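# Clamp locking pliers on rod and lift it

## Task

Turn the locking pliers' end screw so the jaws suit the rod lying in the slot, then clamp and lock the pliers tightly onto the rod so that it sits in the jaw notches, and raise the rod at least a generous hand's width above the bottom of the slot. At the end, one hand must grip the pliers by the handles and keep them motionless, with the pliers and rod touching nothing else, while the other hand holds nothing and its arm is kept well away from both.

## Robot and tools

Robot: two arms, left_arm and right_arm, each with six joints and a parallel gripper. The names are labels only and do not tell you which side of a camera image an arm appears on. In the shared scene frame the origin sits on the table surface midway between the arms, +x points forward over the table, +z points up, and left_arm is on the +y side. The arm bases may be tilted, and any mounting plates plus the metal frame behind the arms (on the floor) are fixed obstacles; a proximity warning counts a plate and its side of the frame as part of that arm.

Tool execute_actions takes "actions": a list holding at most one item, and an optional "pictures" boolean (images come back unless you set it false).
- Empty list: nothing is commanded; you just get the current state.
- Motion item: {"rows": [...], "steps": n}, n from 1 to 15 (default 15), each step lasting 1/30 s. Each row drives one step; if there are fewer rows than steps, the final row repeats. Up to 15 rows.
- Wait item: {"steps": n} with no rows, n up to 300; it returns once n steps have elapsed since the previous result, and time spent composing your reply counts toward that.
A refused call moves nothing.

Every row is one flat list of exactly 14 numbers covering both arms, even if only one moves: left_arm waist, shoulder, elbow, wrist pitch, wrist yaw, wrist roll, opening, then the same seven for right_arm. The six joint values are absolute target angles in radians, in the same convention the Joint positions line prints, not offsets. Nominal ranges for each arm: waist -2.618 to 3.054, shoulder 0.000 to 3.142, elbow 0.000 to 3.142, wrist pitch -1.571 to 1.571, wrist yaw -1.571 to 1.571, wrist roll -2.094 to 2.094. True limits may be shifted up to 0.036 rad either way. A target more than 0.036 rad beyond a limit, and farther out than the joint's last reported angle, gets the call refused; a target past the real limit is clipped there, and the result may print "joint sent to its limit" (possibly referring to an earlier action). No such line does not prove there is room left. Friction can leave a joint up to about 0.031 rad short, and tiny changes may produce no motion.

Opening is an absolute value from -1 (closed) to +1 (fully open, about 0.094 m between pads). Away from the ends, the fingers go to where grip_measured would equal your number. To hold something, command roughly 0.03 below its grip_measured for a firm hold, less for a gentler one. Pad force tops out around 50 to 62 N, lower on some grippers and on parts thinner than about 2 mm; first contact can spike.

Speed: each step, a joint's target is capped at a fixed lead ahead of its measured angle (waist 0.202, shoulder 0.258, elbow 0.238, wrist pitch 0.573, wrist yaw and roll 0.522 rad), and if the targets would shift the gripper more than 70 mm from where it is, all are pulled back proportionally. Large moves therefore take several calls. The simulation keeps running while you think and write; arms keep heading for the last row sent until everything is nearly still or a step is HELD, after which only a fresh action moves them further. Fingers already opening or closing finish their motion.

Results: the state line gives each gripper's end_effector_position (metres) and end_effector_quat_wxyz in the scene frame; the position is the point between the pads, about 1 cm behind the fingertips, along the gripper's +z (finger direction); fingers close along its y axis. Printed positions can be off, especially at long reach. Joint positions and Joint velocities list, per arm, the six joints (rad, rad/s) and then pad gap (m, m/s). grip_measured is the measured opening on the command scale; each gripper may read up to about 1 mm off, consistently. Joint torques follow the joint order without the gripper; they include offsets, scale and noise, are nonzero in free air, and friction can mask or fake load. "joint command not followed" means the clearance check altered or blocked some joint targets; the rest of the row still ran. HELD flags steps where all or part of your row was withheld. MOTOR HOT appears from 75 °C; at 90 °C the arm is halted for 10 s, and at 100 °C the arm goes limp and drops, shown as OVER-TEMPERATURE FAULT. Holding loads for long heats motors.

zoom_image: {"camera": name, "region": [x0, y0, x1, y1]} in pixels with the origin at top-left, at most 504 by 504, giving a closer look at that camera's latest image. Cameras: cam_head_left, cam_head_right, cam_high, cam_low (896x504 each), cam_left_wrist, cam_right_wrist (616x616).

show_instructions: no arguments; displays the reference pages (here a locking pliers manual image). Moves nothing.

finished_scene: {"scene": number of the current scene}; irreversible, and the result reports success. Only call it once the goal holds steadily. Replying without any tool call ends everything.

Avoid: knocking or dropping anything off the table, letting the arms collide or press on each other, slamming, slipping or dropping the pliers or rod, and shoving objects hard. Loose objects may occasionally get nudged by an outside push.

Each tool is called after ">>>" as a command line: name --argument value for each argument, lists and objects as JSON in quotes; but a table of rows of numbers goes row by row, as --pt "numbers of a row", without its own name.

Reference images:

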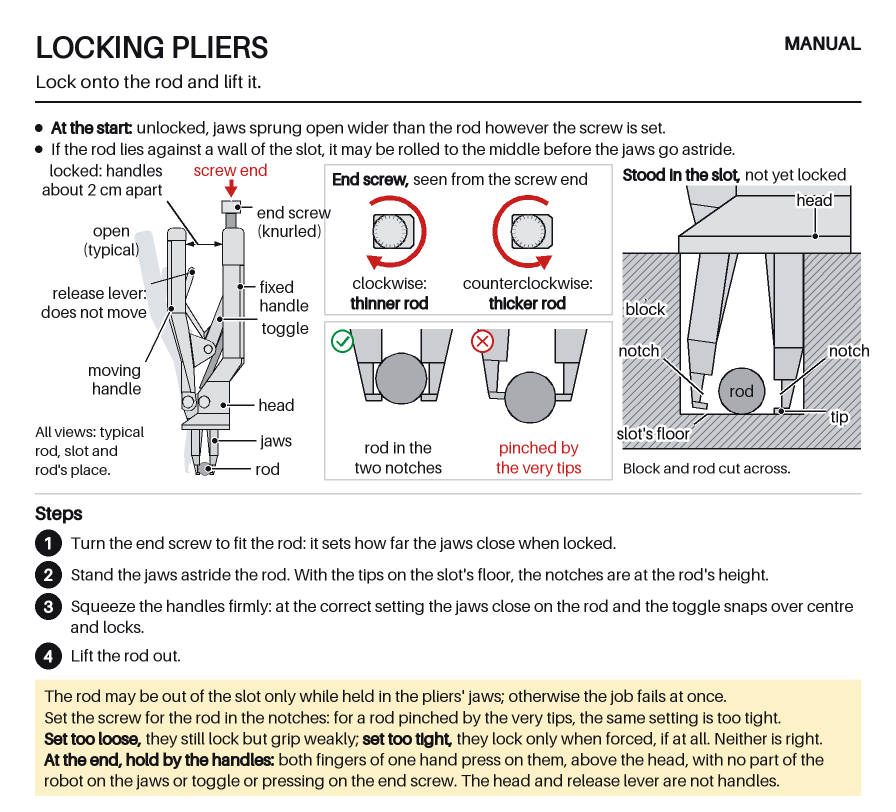

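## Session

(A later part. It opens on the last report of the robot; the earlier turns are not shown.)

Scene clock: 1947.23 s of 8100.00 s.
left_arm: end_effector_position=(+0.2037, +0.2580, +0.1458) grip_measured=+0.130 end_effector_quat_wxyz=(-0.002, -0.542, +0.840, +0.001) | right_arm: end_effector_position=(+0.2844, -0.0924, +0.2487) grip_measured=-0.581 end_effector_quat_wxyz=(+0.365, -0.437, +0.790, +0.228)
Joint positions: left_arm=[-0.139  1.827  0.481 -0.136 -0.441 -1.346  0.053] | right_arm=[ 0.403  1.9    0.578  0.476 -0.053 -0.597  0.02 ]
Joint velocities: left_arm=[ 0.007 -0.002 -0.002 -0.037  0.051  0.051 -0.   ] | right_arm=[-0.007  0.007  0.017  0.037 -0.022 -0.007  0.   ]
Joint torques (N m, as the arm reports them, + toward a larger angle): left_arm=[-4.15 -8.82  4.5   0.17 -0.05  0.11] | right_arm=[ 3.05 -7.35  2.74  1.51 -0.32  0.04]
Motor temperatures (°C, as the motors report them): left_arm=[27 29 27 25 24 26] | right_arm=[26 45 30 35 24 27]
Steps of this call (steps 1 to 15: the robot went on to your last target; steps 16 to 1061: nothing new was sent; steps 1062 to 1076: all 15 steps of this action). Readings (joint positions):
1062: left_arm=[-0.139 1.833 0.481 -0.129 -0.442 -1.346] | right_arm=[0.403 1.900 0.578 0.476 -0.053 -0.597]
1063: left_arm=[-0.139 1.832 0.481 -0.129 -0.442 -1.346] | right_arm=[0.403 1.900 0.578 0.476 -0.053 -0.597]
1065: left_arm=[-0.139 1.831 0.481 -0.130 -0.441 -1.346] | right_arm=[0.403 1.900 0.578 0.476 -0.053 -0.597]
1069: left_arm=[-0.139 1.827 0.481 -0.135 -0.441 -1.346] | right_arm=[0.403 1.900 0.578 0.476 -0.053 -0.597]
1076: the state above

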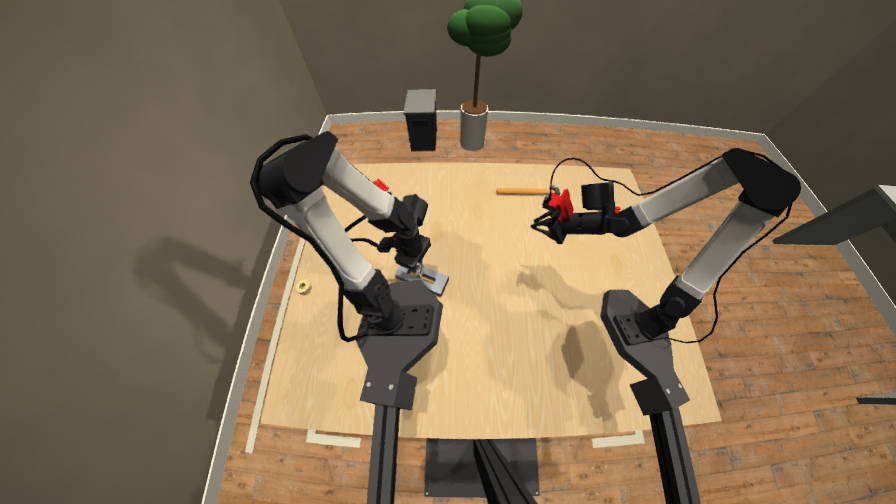

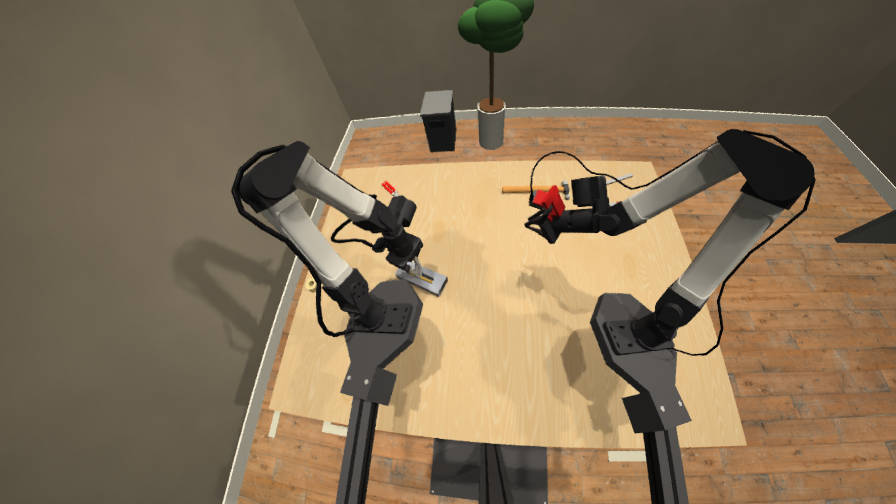

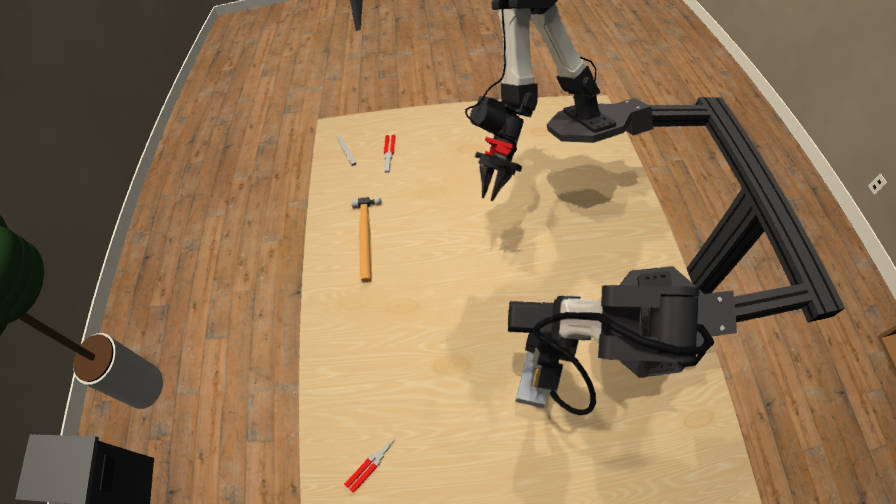

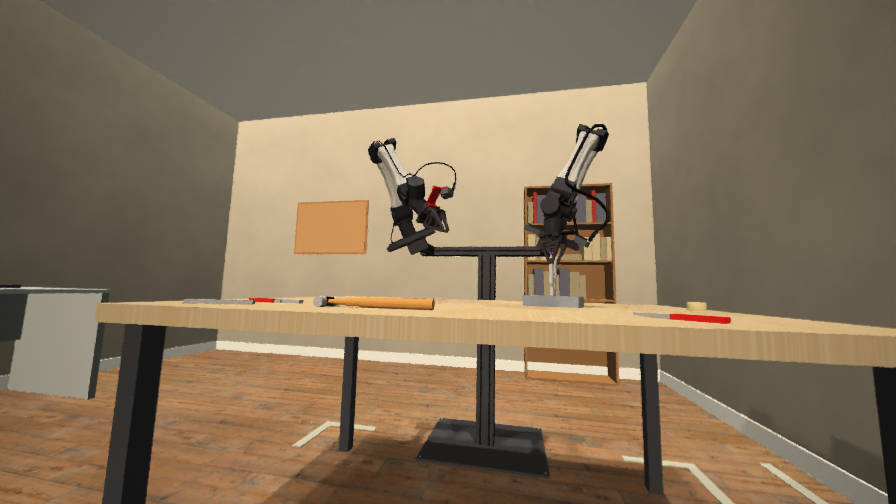

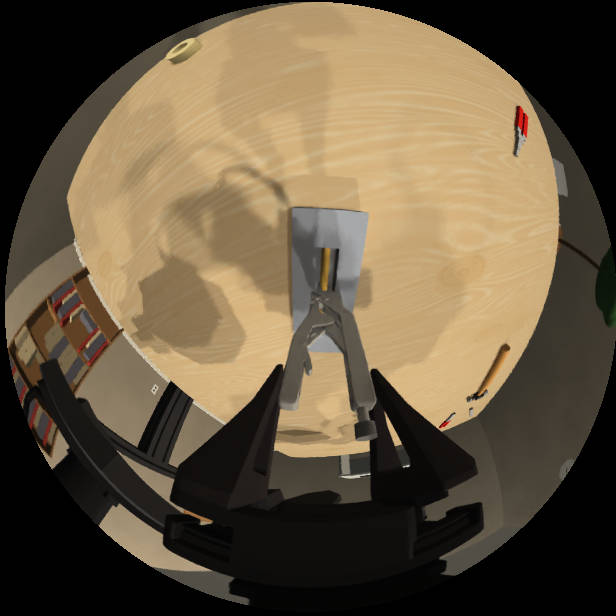

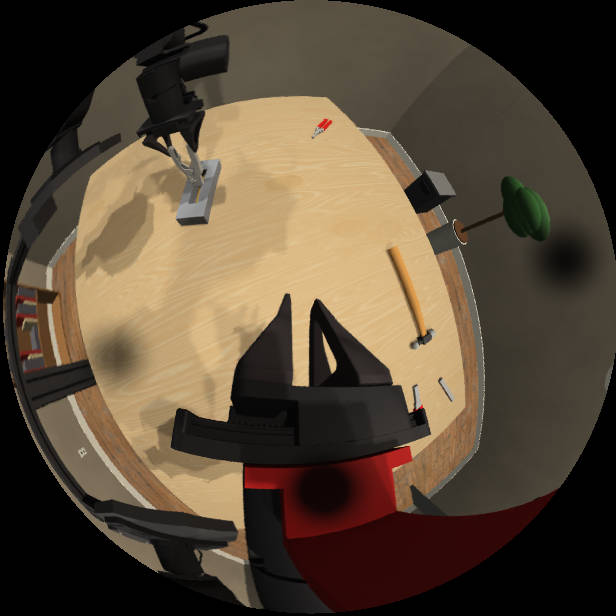

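>>> execute_actions --actions '[{"rows":[[-0.14,1.83,0.49,-0.135,-0.44,-1.345,0.11,0.4,1.895,0.55,0.455,-0.05,-0.6,-0.58],[-0.14,1.84,0.485,-0.13,-0.44,-1.345,0.11,0.4,1.895,0.55,0.455,-0.05,-0.6,-0.58],[-0.14,1.846,0.48,-0.125,-0.44,-1.345,0.11,0.4,1.895,0.55,0.455,-0.05,-0.6,-0.58],[-0.14,1.846,0.48,-0.125,-0.44,-1.345,0.12,0.4,1.895,0.55,0.455,-0.05,-0.6,-0.58],[-0.14,1.846,0.48,-0.125,-0.44,-1.345,0.13,0.4,1.895,0.55,0.455,-0.05,-0.6,-0.58],[-0.14,1.846,0.48,-0.125,-0.44,-1.345,0.145,0.4,1.895,0.55,0.455,-0.05,-0.6,-0.58],[-0.14,1.846,0.48,-0.13,-0.44,-1.345,0.16,0.4,1.895,0.55,0.455,-0.05,-0.6,-0.58],[-0.14,1.846,0.48,-0.135,-0.44,-1.345,0.18,0.4,1.895,0.55,0.455,-0.05,-0.6,-0.58],[-0.14,1.846,0.48,-0.14,-0.44,-1.345,0.2,0.4,1.895,0.55,0.455,-0.05,-0.6,-0.58],[-0.14,1.846,0.48,-0.143,-0.44,-1.345,0.22,0.4,1.895,0.55,0.455,-0.05,-0.6,-0.58],[-0.14,1.846,0.48,-0.146,-0.44,-1.345,0.24,0.4,1.895,0.55,0.455,-0.05,-0.6,-0.58],[-0.14,1.846,0.48,-0.149,-0.44,-1.345,0.26,0.4,1.895,0.55,0.455,-0.05,-0.6,-0.58],[-0.14,1.846,0.48,-0.152,-0.44,-1.345,0.28,0.4,1.895,0.55,0.455,-0.05,-0.6,-0.58],[-0.14,1.846,0.48,-0.155,-0.44,-1.345,0.3,0.4,1.895,0.55,0.455,-0.05,-0.6,-0.58],[-0.14,1.846,0.48,-0.158,-0.44,-1.345,0.32,0.4,1.895,0.55,0.455,-0.05,-0.6,-0.58]],"steps":15}]' --pictures false

>>> execute_actions --actions '[{"rows":[[-0.14,1.846,0.48,-0.16,-0.44,-1.345,0.34,0.4,1.895,0.55,0.455,-0.05,-0.6,-0.58],[-0.14,1.846,0.48,-0.162,-0.44,-1.345,0.36,0.4,1.895,0.55,0.455,-0.05,-0.6,-0.58],[-0.14,1.846,0.48,-0.164,-0.44,-1.345,0.38,0.4,1.895,0.55,0.455,-0.05,-0.6,-0.58],[-0.14,1.846,0.48,-0.165,-0.44,-1.345,0.4,0.4,1.895,0.55,0.455,-0.05,-0.6,-0.58],[-0.14,1.846,0.48,-0.165,-0.44,-1.345,0.42,0.4,1.895,0.55,0.455,-0.05,-0.6,-0.58],[-0.14,1.846,0.48,-0.165,-0.44,-1.345,0.44,0.4,1.895,0.55,0.455,-0.05,-0.6,-0.58],[-0.14,1.846,0.48,-0.165,-0.44,-1.345,0.46,0.4,1.895,0.55,0.455,-0.05,-0.6,-0.58],[-0.14,1.846,0.48,-0.165,-0.44,-1.345,0.48,0.4,1.895,0.55,0.455,-0.05,-0.6,-0.58],[-0.14,1.846,0.48,-0.165,-0.44,-1.345,0.52,0.4,1.895,0.55,0.455,-0.05,-0.6,-0.58],[-0.14,1.846,0.48,-0.165,-0.44,-1.345,0.58,0.4,1.895,0.55,0.455,-0.05,-0.6,-0.58],[-0.14,1.846,0.48,-0.165,-0.44,-1.345,0.7,0.4,1.895,0.55,0.455,-0.05,-0.6,-0.58],[-0.14,1.846,0.48,-0.165,-0.44,-1.345,0.9,0.4,1.895,0.55,0.455,-0.05,-0.6,-0.58]],"steps":15}]' --pictures false

>>> execute_actions --actions '[{"rows":[[-0.145,1.848,0.495,-0.18,-0.44,-1.35,0.9,0.4,1.895,0.55,0.455,-0.05,-0.6,-0.58],[-0.148,1.852,0.5,-0.19,-0.44,-1.35,0.9,0.4,1.895,0.55,0.455,-0.05,-0.6,-0.58],[-0.15,1.856,0.506,-0.2,-0.44,-1.35,0.9,0.4,1.895,0.55,0.455,-0.05,-0.6,-0.58],[-0.151,1.86,0.512,-0.21,-0.44,-1.35,0.9,0.4,1.895,0.55,0.455,-0.05,-0.6,-0.58],[-0.152,1.864,0.518,-0.22,-0.44,-1.35,0.9,0.4,1.895,0.55,0.455,-0.05,-0.6,-0.58],[-0.153,1.868,0.524,-0.228,-0.44,-1.35,0.9,0.4,1.895,0.55,0.455,-0.05,-0.6,-0.58],[-0.154,1.872,0.53,-0.234,-0.44,-1.35,0.9,0.4,1.895,0.55,0.455,-0.05,-0.6,-0.58],[-0.155,1.876,0.536,-0.238,-0.44,-1.35,0.9,0.4,1.895,0.55,0.455,-0.05,-0.6,-0.58],[-0.156,1.879,0.541,-0.238,-0.44,-1.35,0.9,0.4,1.895,0.55,0.455,-0.05,-0.6,-0.58],[-0.157,1.882,0.545,-0.238,-0.44,-1.35,0.9,0.4,1.895,0.55,0.455,-0.05,-0.6,-0.58]],"steps":15}]' --pictures false

>>> execute_actions --actions '[{"steps":12}]'

Scene clock: 1988.90 s of 8100.00 s.
left_arm: end_effector_position=(+0.2023, +0.2578, +0.1450) grip_measured=+0.309 end_effector_quat_wxyz=(-0.004, -0.541, +0.841, +0.003) | right_arm: end_effector_position=(+0.2844, -0.0924, +0.2487) grip_measured=-0.581 end_effector_quat_wxyz=(+0.365, -0.437, +0.790, +0.228)
Joint positions: left_arm=[-0.139  1.832  0.481 -0.137 -0.441 -1.346  0.062] | right_arm=[ 0.403  1.9    0.578  0.476 -0.053 -0.597  0.02 ]
Joint velocities: left_arm=[-0.032 -0.007  0.002 -0.037 -0.022  0.037  0.02 ] | right_arm=[-0.007  0.012  0.017  0.037  0.007  0.051 -0.   ]
Joint torques (N m, as the arm reports them, + toward a larger angle): left_arm=[-3.11 -5.84  2.58  0.1  -0.04  0.14] | right_arm=[ 2.87 -7.48  2.64  1.51 -0.29 -0.01]
Motor temperatures (°C, as the motors report them): left_arm=[27 31 27 25 24 26] | right_arm=[26 45 30 35 24 27]
Steps of this call (steps 1 to 15: the robot went on to your last target; steps 16 to 1235: nothing new was sent; steps 1236 to 1250: all 15 steps of this action). Readings (joint positions):
1236: left_arm=[-0.139 1.827 0.481 -0.136 -0.441 -1.346] | right_arm=[0.403 1.900 0.578 0.476 -0.053 -0.597]
1237: left_arm=[-0.139 1.827 0.481 -0.136 -0.441 -1.346] | right_arm=[0.403 1.900 0.578 0.476 -0.053 -0.597]
1239: left_arm=[-0.139 1.829 0.481 -0.135 -0.441 -1.346] | right_arm=[0.403 1.900 0.578 0.476 -0.053 -0.597]
1243: left_arm=[-0.139 1.832 0.481 -0.135 -0.441 -1.346] | right_arm=[0.403 1.900 0.578 0.476 -0.053 -0.597]
1250: the state above

Scene clock: 1989.40 s of 8100.00 s.
left_arm: end_effector_position=(+0.1996, +0.2584, +0.1450) grip_measured=+0.896 end_effector_quat_wxyz=(-0.008, -0.539, +0.842, +0.007) | right_arm: end_effector_position=(+0.2844, -0.0924, +0.2487) grip_measured=-0.581 end_effector_quat_wxyz=(+0.365, -0.437, +0.790, +0.228)
Joint positions: left_arm=[-0.139  1.832  0.481 -0.15  -0.441 -1.346  0.089] | right_arm=[ 0.403  1.9    0.578  0.476 -0.053 -0.597  0.02 ]
Joint velocities: left_arm=[-0.012  0.007  0.017 -0.007  0.022  0.037  0.003] | right_arm=[-0.007  0.002 -0.002 -0.066 -0.007  0.037  0.   ]
Joint torques (N m, as the arm reports them, + toward a larger angle): left_arm=[-3.04 -5.73  2.61  0.13 -0.05  0.11] | right_arm=[ 3.03 -7.35  2.82  1.45 -0.32  0.05]
Motor temperatures (°C, as the motors report them): left_arm=[27 31 27 25 24 26] | right_arm=[26 45 30 35 24 27]
Steps of this call (steps 1 to 15: all 15 steps of this action). Readings (joint positions):
1: left_arm=[-0.139 1.832 0.481 -0.138 -0.441 -1.346] | right_arm=[0.403 1.900 0.578 0.476 -0.053 -0.597]
2: left_arm=[-0.139 1.832 0.481 -0.138 -0.441 -1.346] | right_arm=[0.403 1.900 0.578 0.476 -0.053 -0.597]
4: left_arm=[-0.139 1.832 0.481 -0.138 -0.441 -1.346] | right_arm=[0.403 1.900 0.578 0.476 -0.053 -0.597]
8: left_arm=[-0.139 1.832 0.481 -0.141 -0.441 -1.346] | right_arm=[0.403 1.900 0.578 0.476 -0.053 -0.597]
15: the state above

Scene clock: 1989.90 s of 8100.00 s.
left_arm: end_effector_position=(+0.1990, +0.2565, +0.1445) grip_measured=+0.898 end_effector_quat_wxyz=(-0.024, -0.526, +0.850, +0.023) | right_arm: end_effector_position=(+0.2844, -0.0924, +0.2487) grip_measured=-0.581 end_effector_quat_wxyz=(+0.365, -0.437, +0.790, +0.228)
Joint positions: left_arm=[-0.146  1.865  0.529 -0.217 -0.441 -1.346  0.089] | right_arm=[ 0.403  1.9    0.578  0.476 -0.053 -0.597  0.02 ]
Joint velocities: left_arm=[ 0.002  0.012  0.007 -0.125  0.022 -0.051  0.001] | right_arm=[-0.002 -0.002 -0.012  0.007 -0.022 -0.022 -0.   ]
Joint torques (N m, as the arm reports them, + toward a larger angle): left_arm=[-3.88 -5.81  4.13  0.04 -0.03  0.06] | right_arm=[ 2.91 -7.39  2.89  1.47 -0.3   0.06]
Motor temperatures (°C, as the motors report them): left_arm=[27 31 27 25 24 26] | right_arm=[26 45 30 35 24 27]
Steps of this call (steps 1 to 15: all 15 steps of this action). Readings (joint positions):
1: left_arm=[-0.139 1.832 0.481 -0.152 -0.441 -1.346] | right_arm=[0.403 1.900 0.578 0.476 -0.053 -0.597]
2: left_arm=[-0.139 1.832 0.481 -0.155 -0.441 -1.346] | right_arm=[0.403 1.900 0.578 0.476 -0.053 -0.597]
4: left_arm=[-0.139 1.835 0.485 -0.169 -0.441 -1.346] | right_arm=[0.403 1.900 0.578 0.476 -0.053 -0.597]
8: left_arm=[-0.139 1.853 0.507 -0.199 -0.441 -1.346] | right_arm=[0.403 1.900 0.578 0.476 -0.053 -0.597]
15: the state above

Scene clock: 1990.30 s of 8100.00 s.
left_arm: end_effector_position=(+0.1974, +0.2569, +0.1446) grip_measured=+0.898 end_effector_quat_wxyz=(-0.027, -0.525, +0.850, +0.025) | right_arm: end_effector_position=(+0.2844, -0.0924, +0.2487) grip_measured=-0.581 end_effector_quat_wxyz=(+0.365, -0.437, +0.790, +0.228)
Joint positions: left_arm=[-0.146  1.865  0.529 -0.224 -0.441 -1.346  0.089] | right_arm=[ 0.403  1.9    0.578  0.476 -0.053 -0.597  0.02 ]
Joint velocities: left_arm=[-0.017  0.002 -0.017 -0.037 -0.051 -0.007 -0.   ] | right_arm=[ 0.012  0.012 -0.002 -0.037 -0.022  0.066  0.   ]
Joint torques (N m, as the arm reports them, + toward a larger angle): left_arm=[-3.86 -5.75  4.16  0.03 -0.04  0.06] | right_arm=[ 2.95 -7.36  2.81  1.47 -0.28  0.02]
Motor temperatures (°C, as the motors report them): left_arm=[27 31 27 25 24 26] | right_arm=[26 45 30 35 24 27]
Steps of this call (steps 1 to 12: the robot went on to your last target). Readings (joint positions):
1: left_arm=[-0.146 1.865 0.529 -0.218 -0.441 -1.346] | right_arm=[0.403 1.900 0.578 0.476 -0.053 -0.597]
2: left_arm=[-0.146 1.865 0.529 -0.220 -0.441 -1.346] | right_arm=[0.403 1.900 0.578 0.476 -0.053 -0.597]
4: left_arm=[-0.146 1.865 0.529 -0.222 -0.441 -1.346] | right_arm=[0.403 1.900 0.578 0.476 -0.053 -0.597]
8: left_arm=[-0.146 1.865 0.529 -0.223 -0.441 -1.346] | right_arm=[0.403 1.900 0.578 0.476 -0.053 -0.597]
12: the state above

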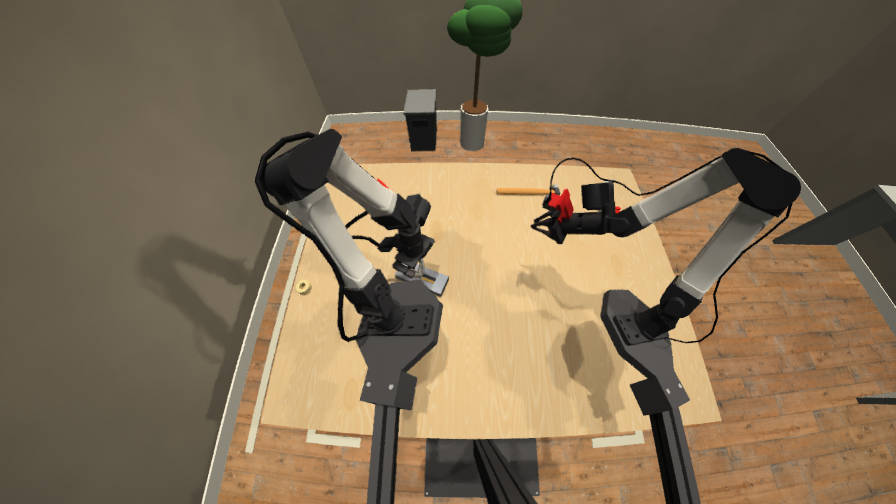

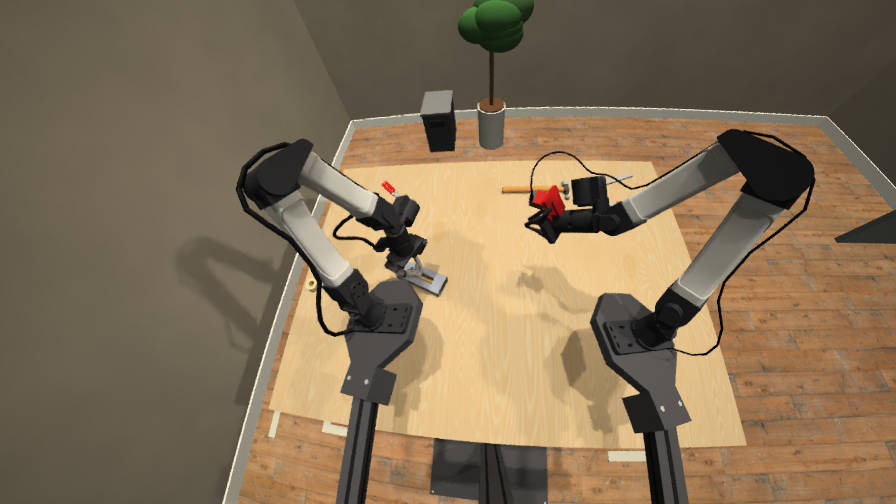

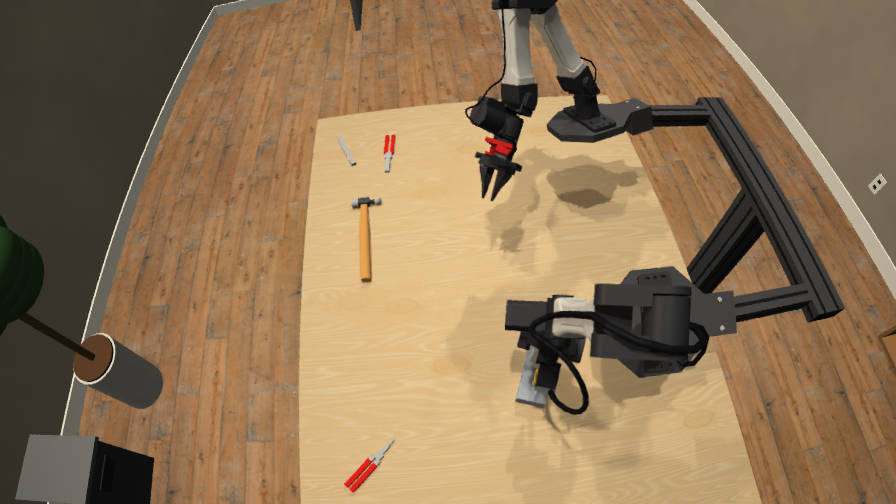

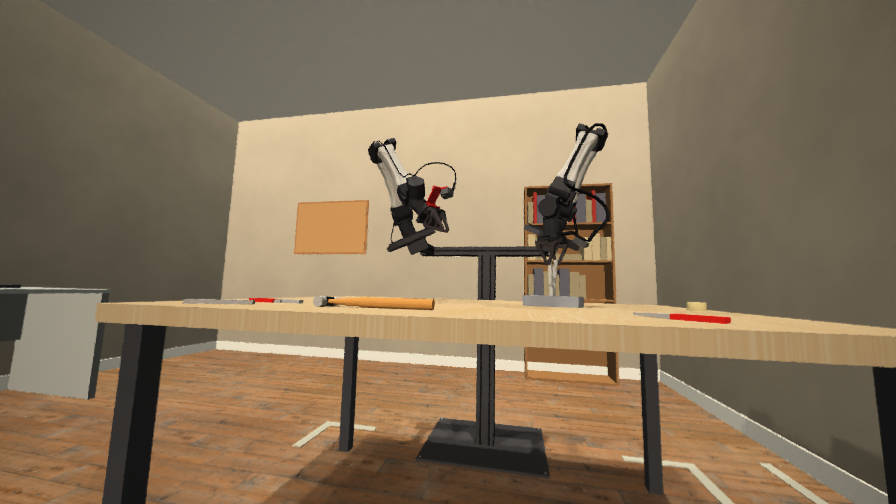

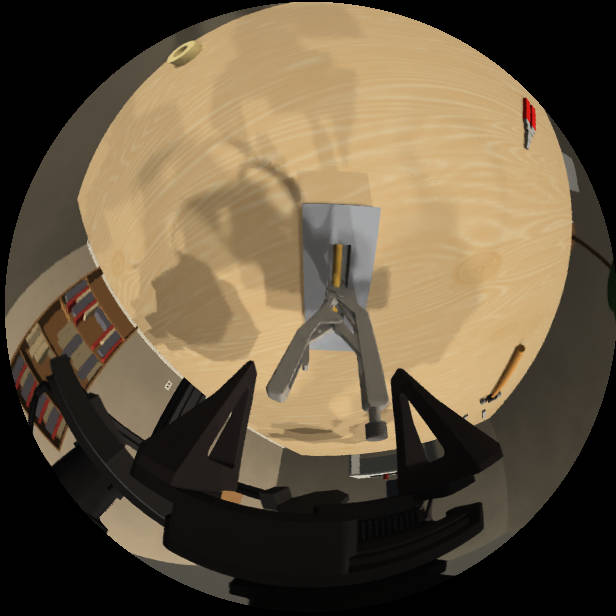

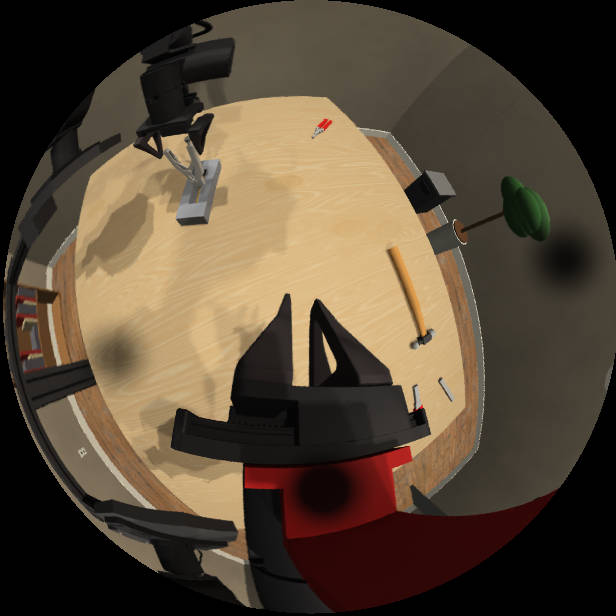

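>>> execute_actions --actions '[{"rows":[[-0.15,1.875,0.535,-0.215,-0.44,-1.345,0.85,0.4,1.895,0.55,0.455,-0.05,-0.6,-0.58],[-0.15,1.875,0.535,-0.21,-0.44,-1.345,0.8,0.4,1.895,0.55,0.455,-0.05,-0.6,-0.58],[-0.15,1.875,0.535,-0.207,-0.44,-1.345,0.75,0.4,1.895,0.55,0.455,-0.05,-0.6,-0.58],[-0.15,1.875,0.535,-0.207,-0.44,-1.345,0.7,0.4,1.895,0.55,0.455,-0.05,-0.6,-0.58],[-0.15,1.875,0.535,-0.207,-0.44,-1.345,0.65,0.4,1.895,0.55,0.455,-0.05,-0.6,-0.58],[-0.15,1.875,0.535,-0.207,-0.44,-1.345,0.6,0.4,1.895,0.55,0.455,-0.05,-0.6,-0.58],[-0.15,1.875,0.535,-0.207,-0.44,-1.345,0.57,0.4,1.895,0.55,0.455,-0.05,-0.6,-0.58],[-0.15,1.875,0.535,-0.207,-0.44,-1.345,0.54,0.4,1.895,0.55,0.455,-0.05,-0.6,-0.58],[-0.15,1.875,0.535,-0.207,-0.44,-1.345,0.52,0.4,1.895,0.55,0.455,-0.05,-0.6,-0.58],[-0.15,1.875,0.535,-0.207,-0.44,-1.345,0.5,0.4,1.895,0.55,0.455,-0.05,-0.6,-0.58]],"steps":15}]'

>>> zoom_image --camera "cam_left_wrist" --region '[240, 240, 430, 450]'

Scene clock: 2005.37 s of 8100.00 s.
left_arm: end_effector_position=(+0.1983, +0.2567, +0.1445) grip_measured=+0.502 end_effector_quat_wxyz=(-0.025, -0.526, +0.850, +0.024) | right_arm: end_effector_position=(+0.2844, -0.0924, +0.2487) grip_measured=-0.581 end_effector_quat_wxyz=(+0.365, -0.437, +0.790, +0.228)
Joint positions: left_arm=[-0.146  1.865  0.529 -0.22  -0.441 -1.346  0.071] | right_arm=[ 0.403  1.9    0.578  0.476 -0.053 -0.597  0.02 ]
Joint velocities: left_arm=[ 0.002 -0.002  0.022 -0.066  0.007 -0.051  0.   ] | right_arm=[-0.007  0.007  0.002 -0.007 -0.051  0.007 -0.   ]
Joint torques (N m, as the arm reports them, + toward a larger angle): left_arm=[-3.36 -6.44  3.29  0.31 -0.04  0.1 ] | right_arm=[ 3.01 -7.52  2.9   1.42 -0.29  0.03]
Motor temperatures (°C, as the motors report them): left_arm=[27 30 27 25 24 26] | right_arm=[26 45 30 35 24 27]
Steps of this call (steps 1 to 15: the robot went on to your last target; steps 16 to 437: nothing new was sent; steps 438 to 452: all 15 steps of this action). Readings (joint positions):
438: left_arm=[-0.146 1.865 0.529 -0.224 -0.441 -1.346] | right_arm=[0.403 1.900 0.578 0.476 -0.053 -0.597]
439: left_arm=[-0.146 1.865 0.529 -0.224 -0.441 -1.346] | right_arm=[0.403 1.900 0.578 0.476 -0.053 -0.597]
441: left_arm=[-0.146 1.865 0.529 -0.223 -0.441 -1.346] | right_arm=[0.403 1.900 0.578 0.476 -0.053 -0.597]
445: left_arm=[-0.146 1.865 0.529 -0.221 -0.441 -1.346] | right_arm=[0.403 1.900 0.578 0.476 -0.053 -0.597]
452: the state above

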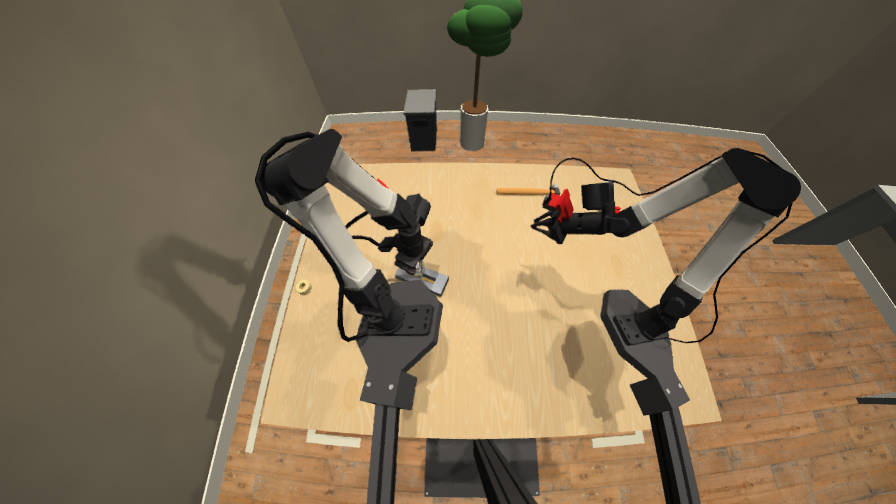

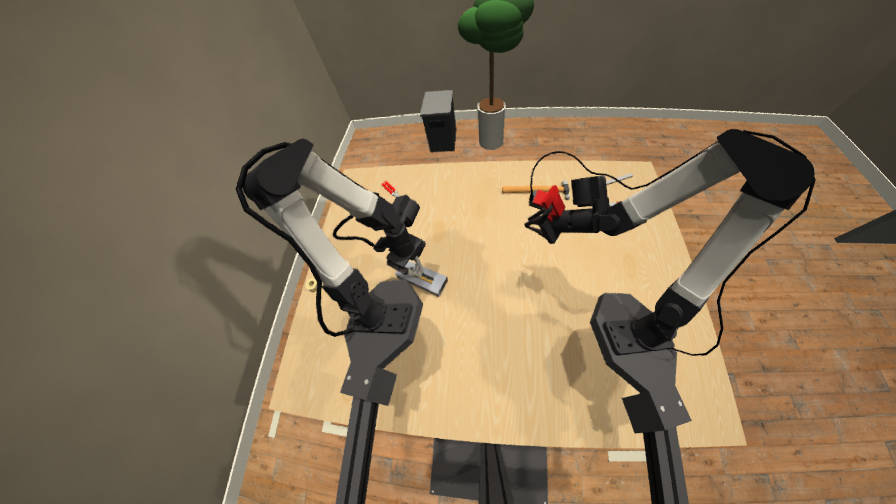

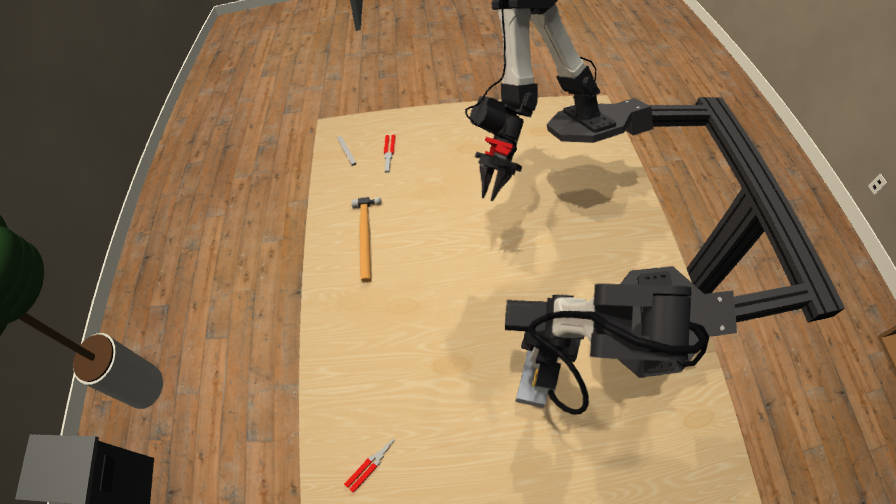

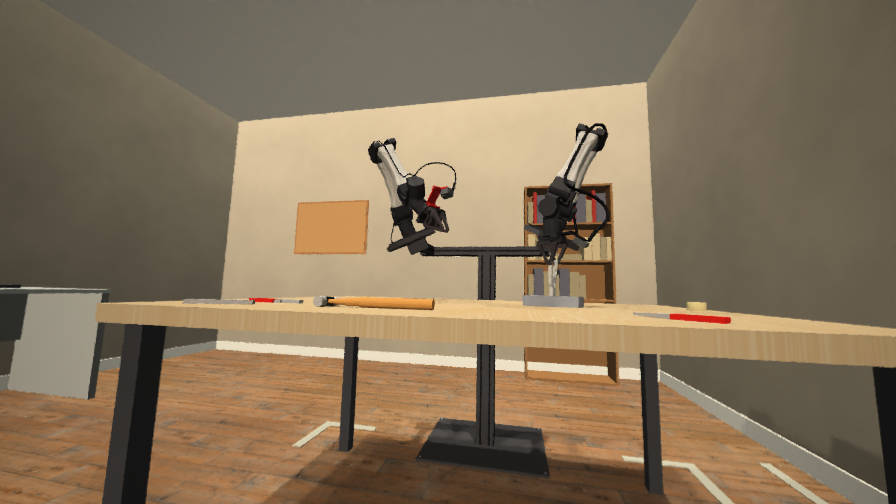

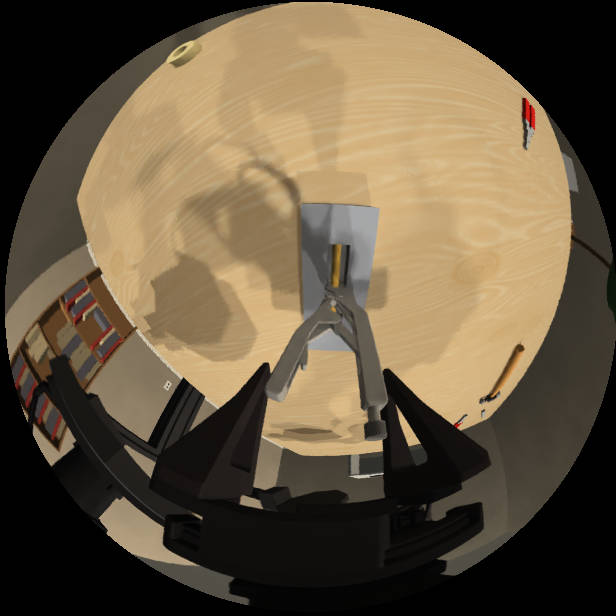

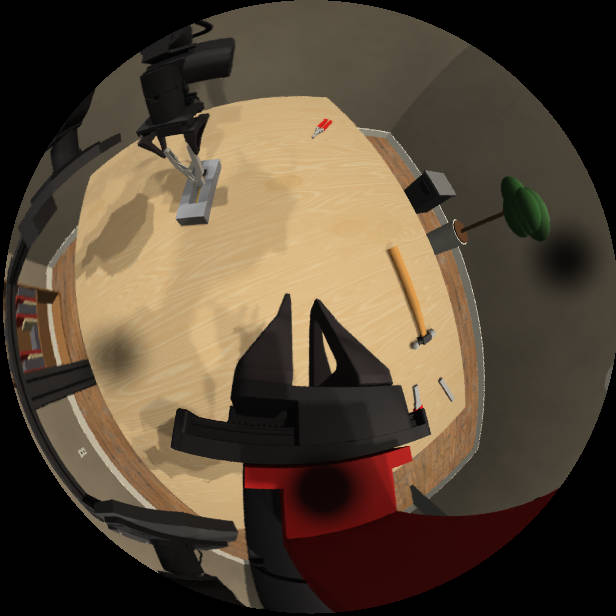

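Region (240, 240, 430, 450) of cam_left_wrist's 616x616 image, scaled by 2.400, with more detail than that image has; it fills the left 456 columns of this view, and the rest is white.

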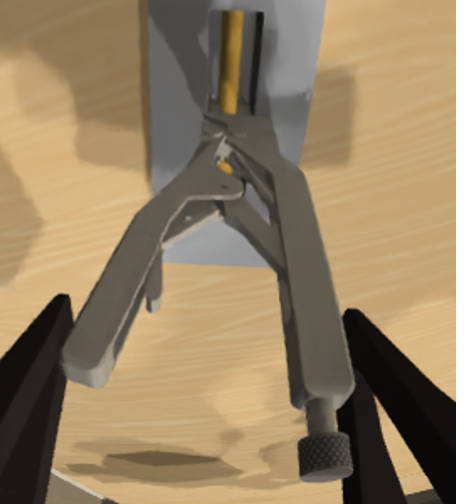

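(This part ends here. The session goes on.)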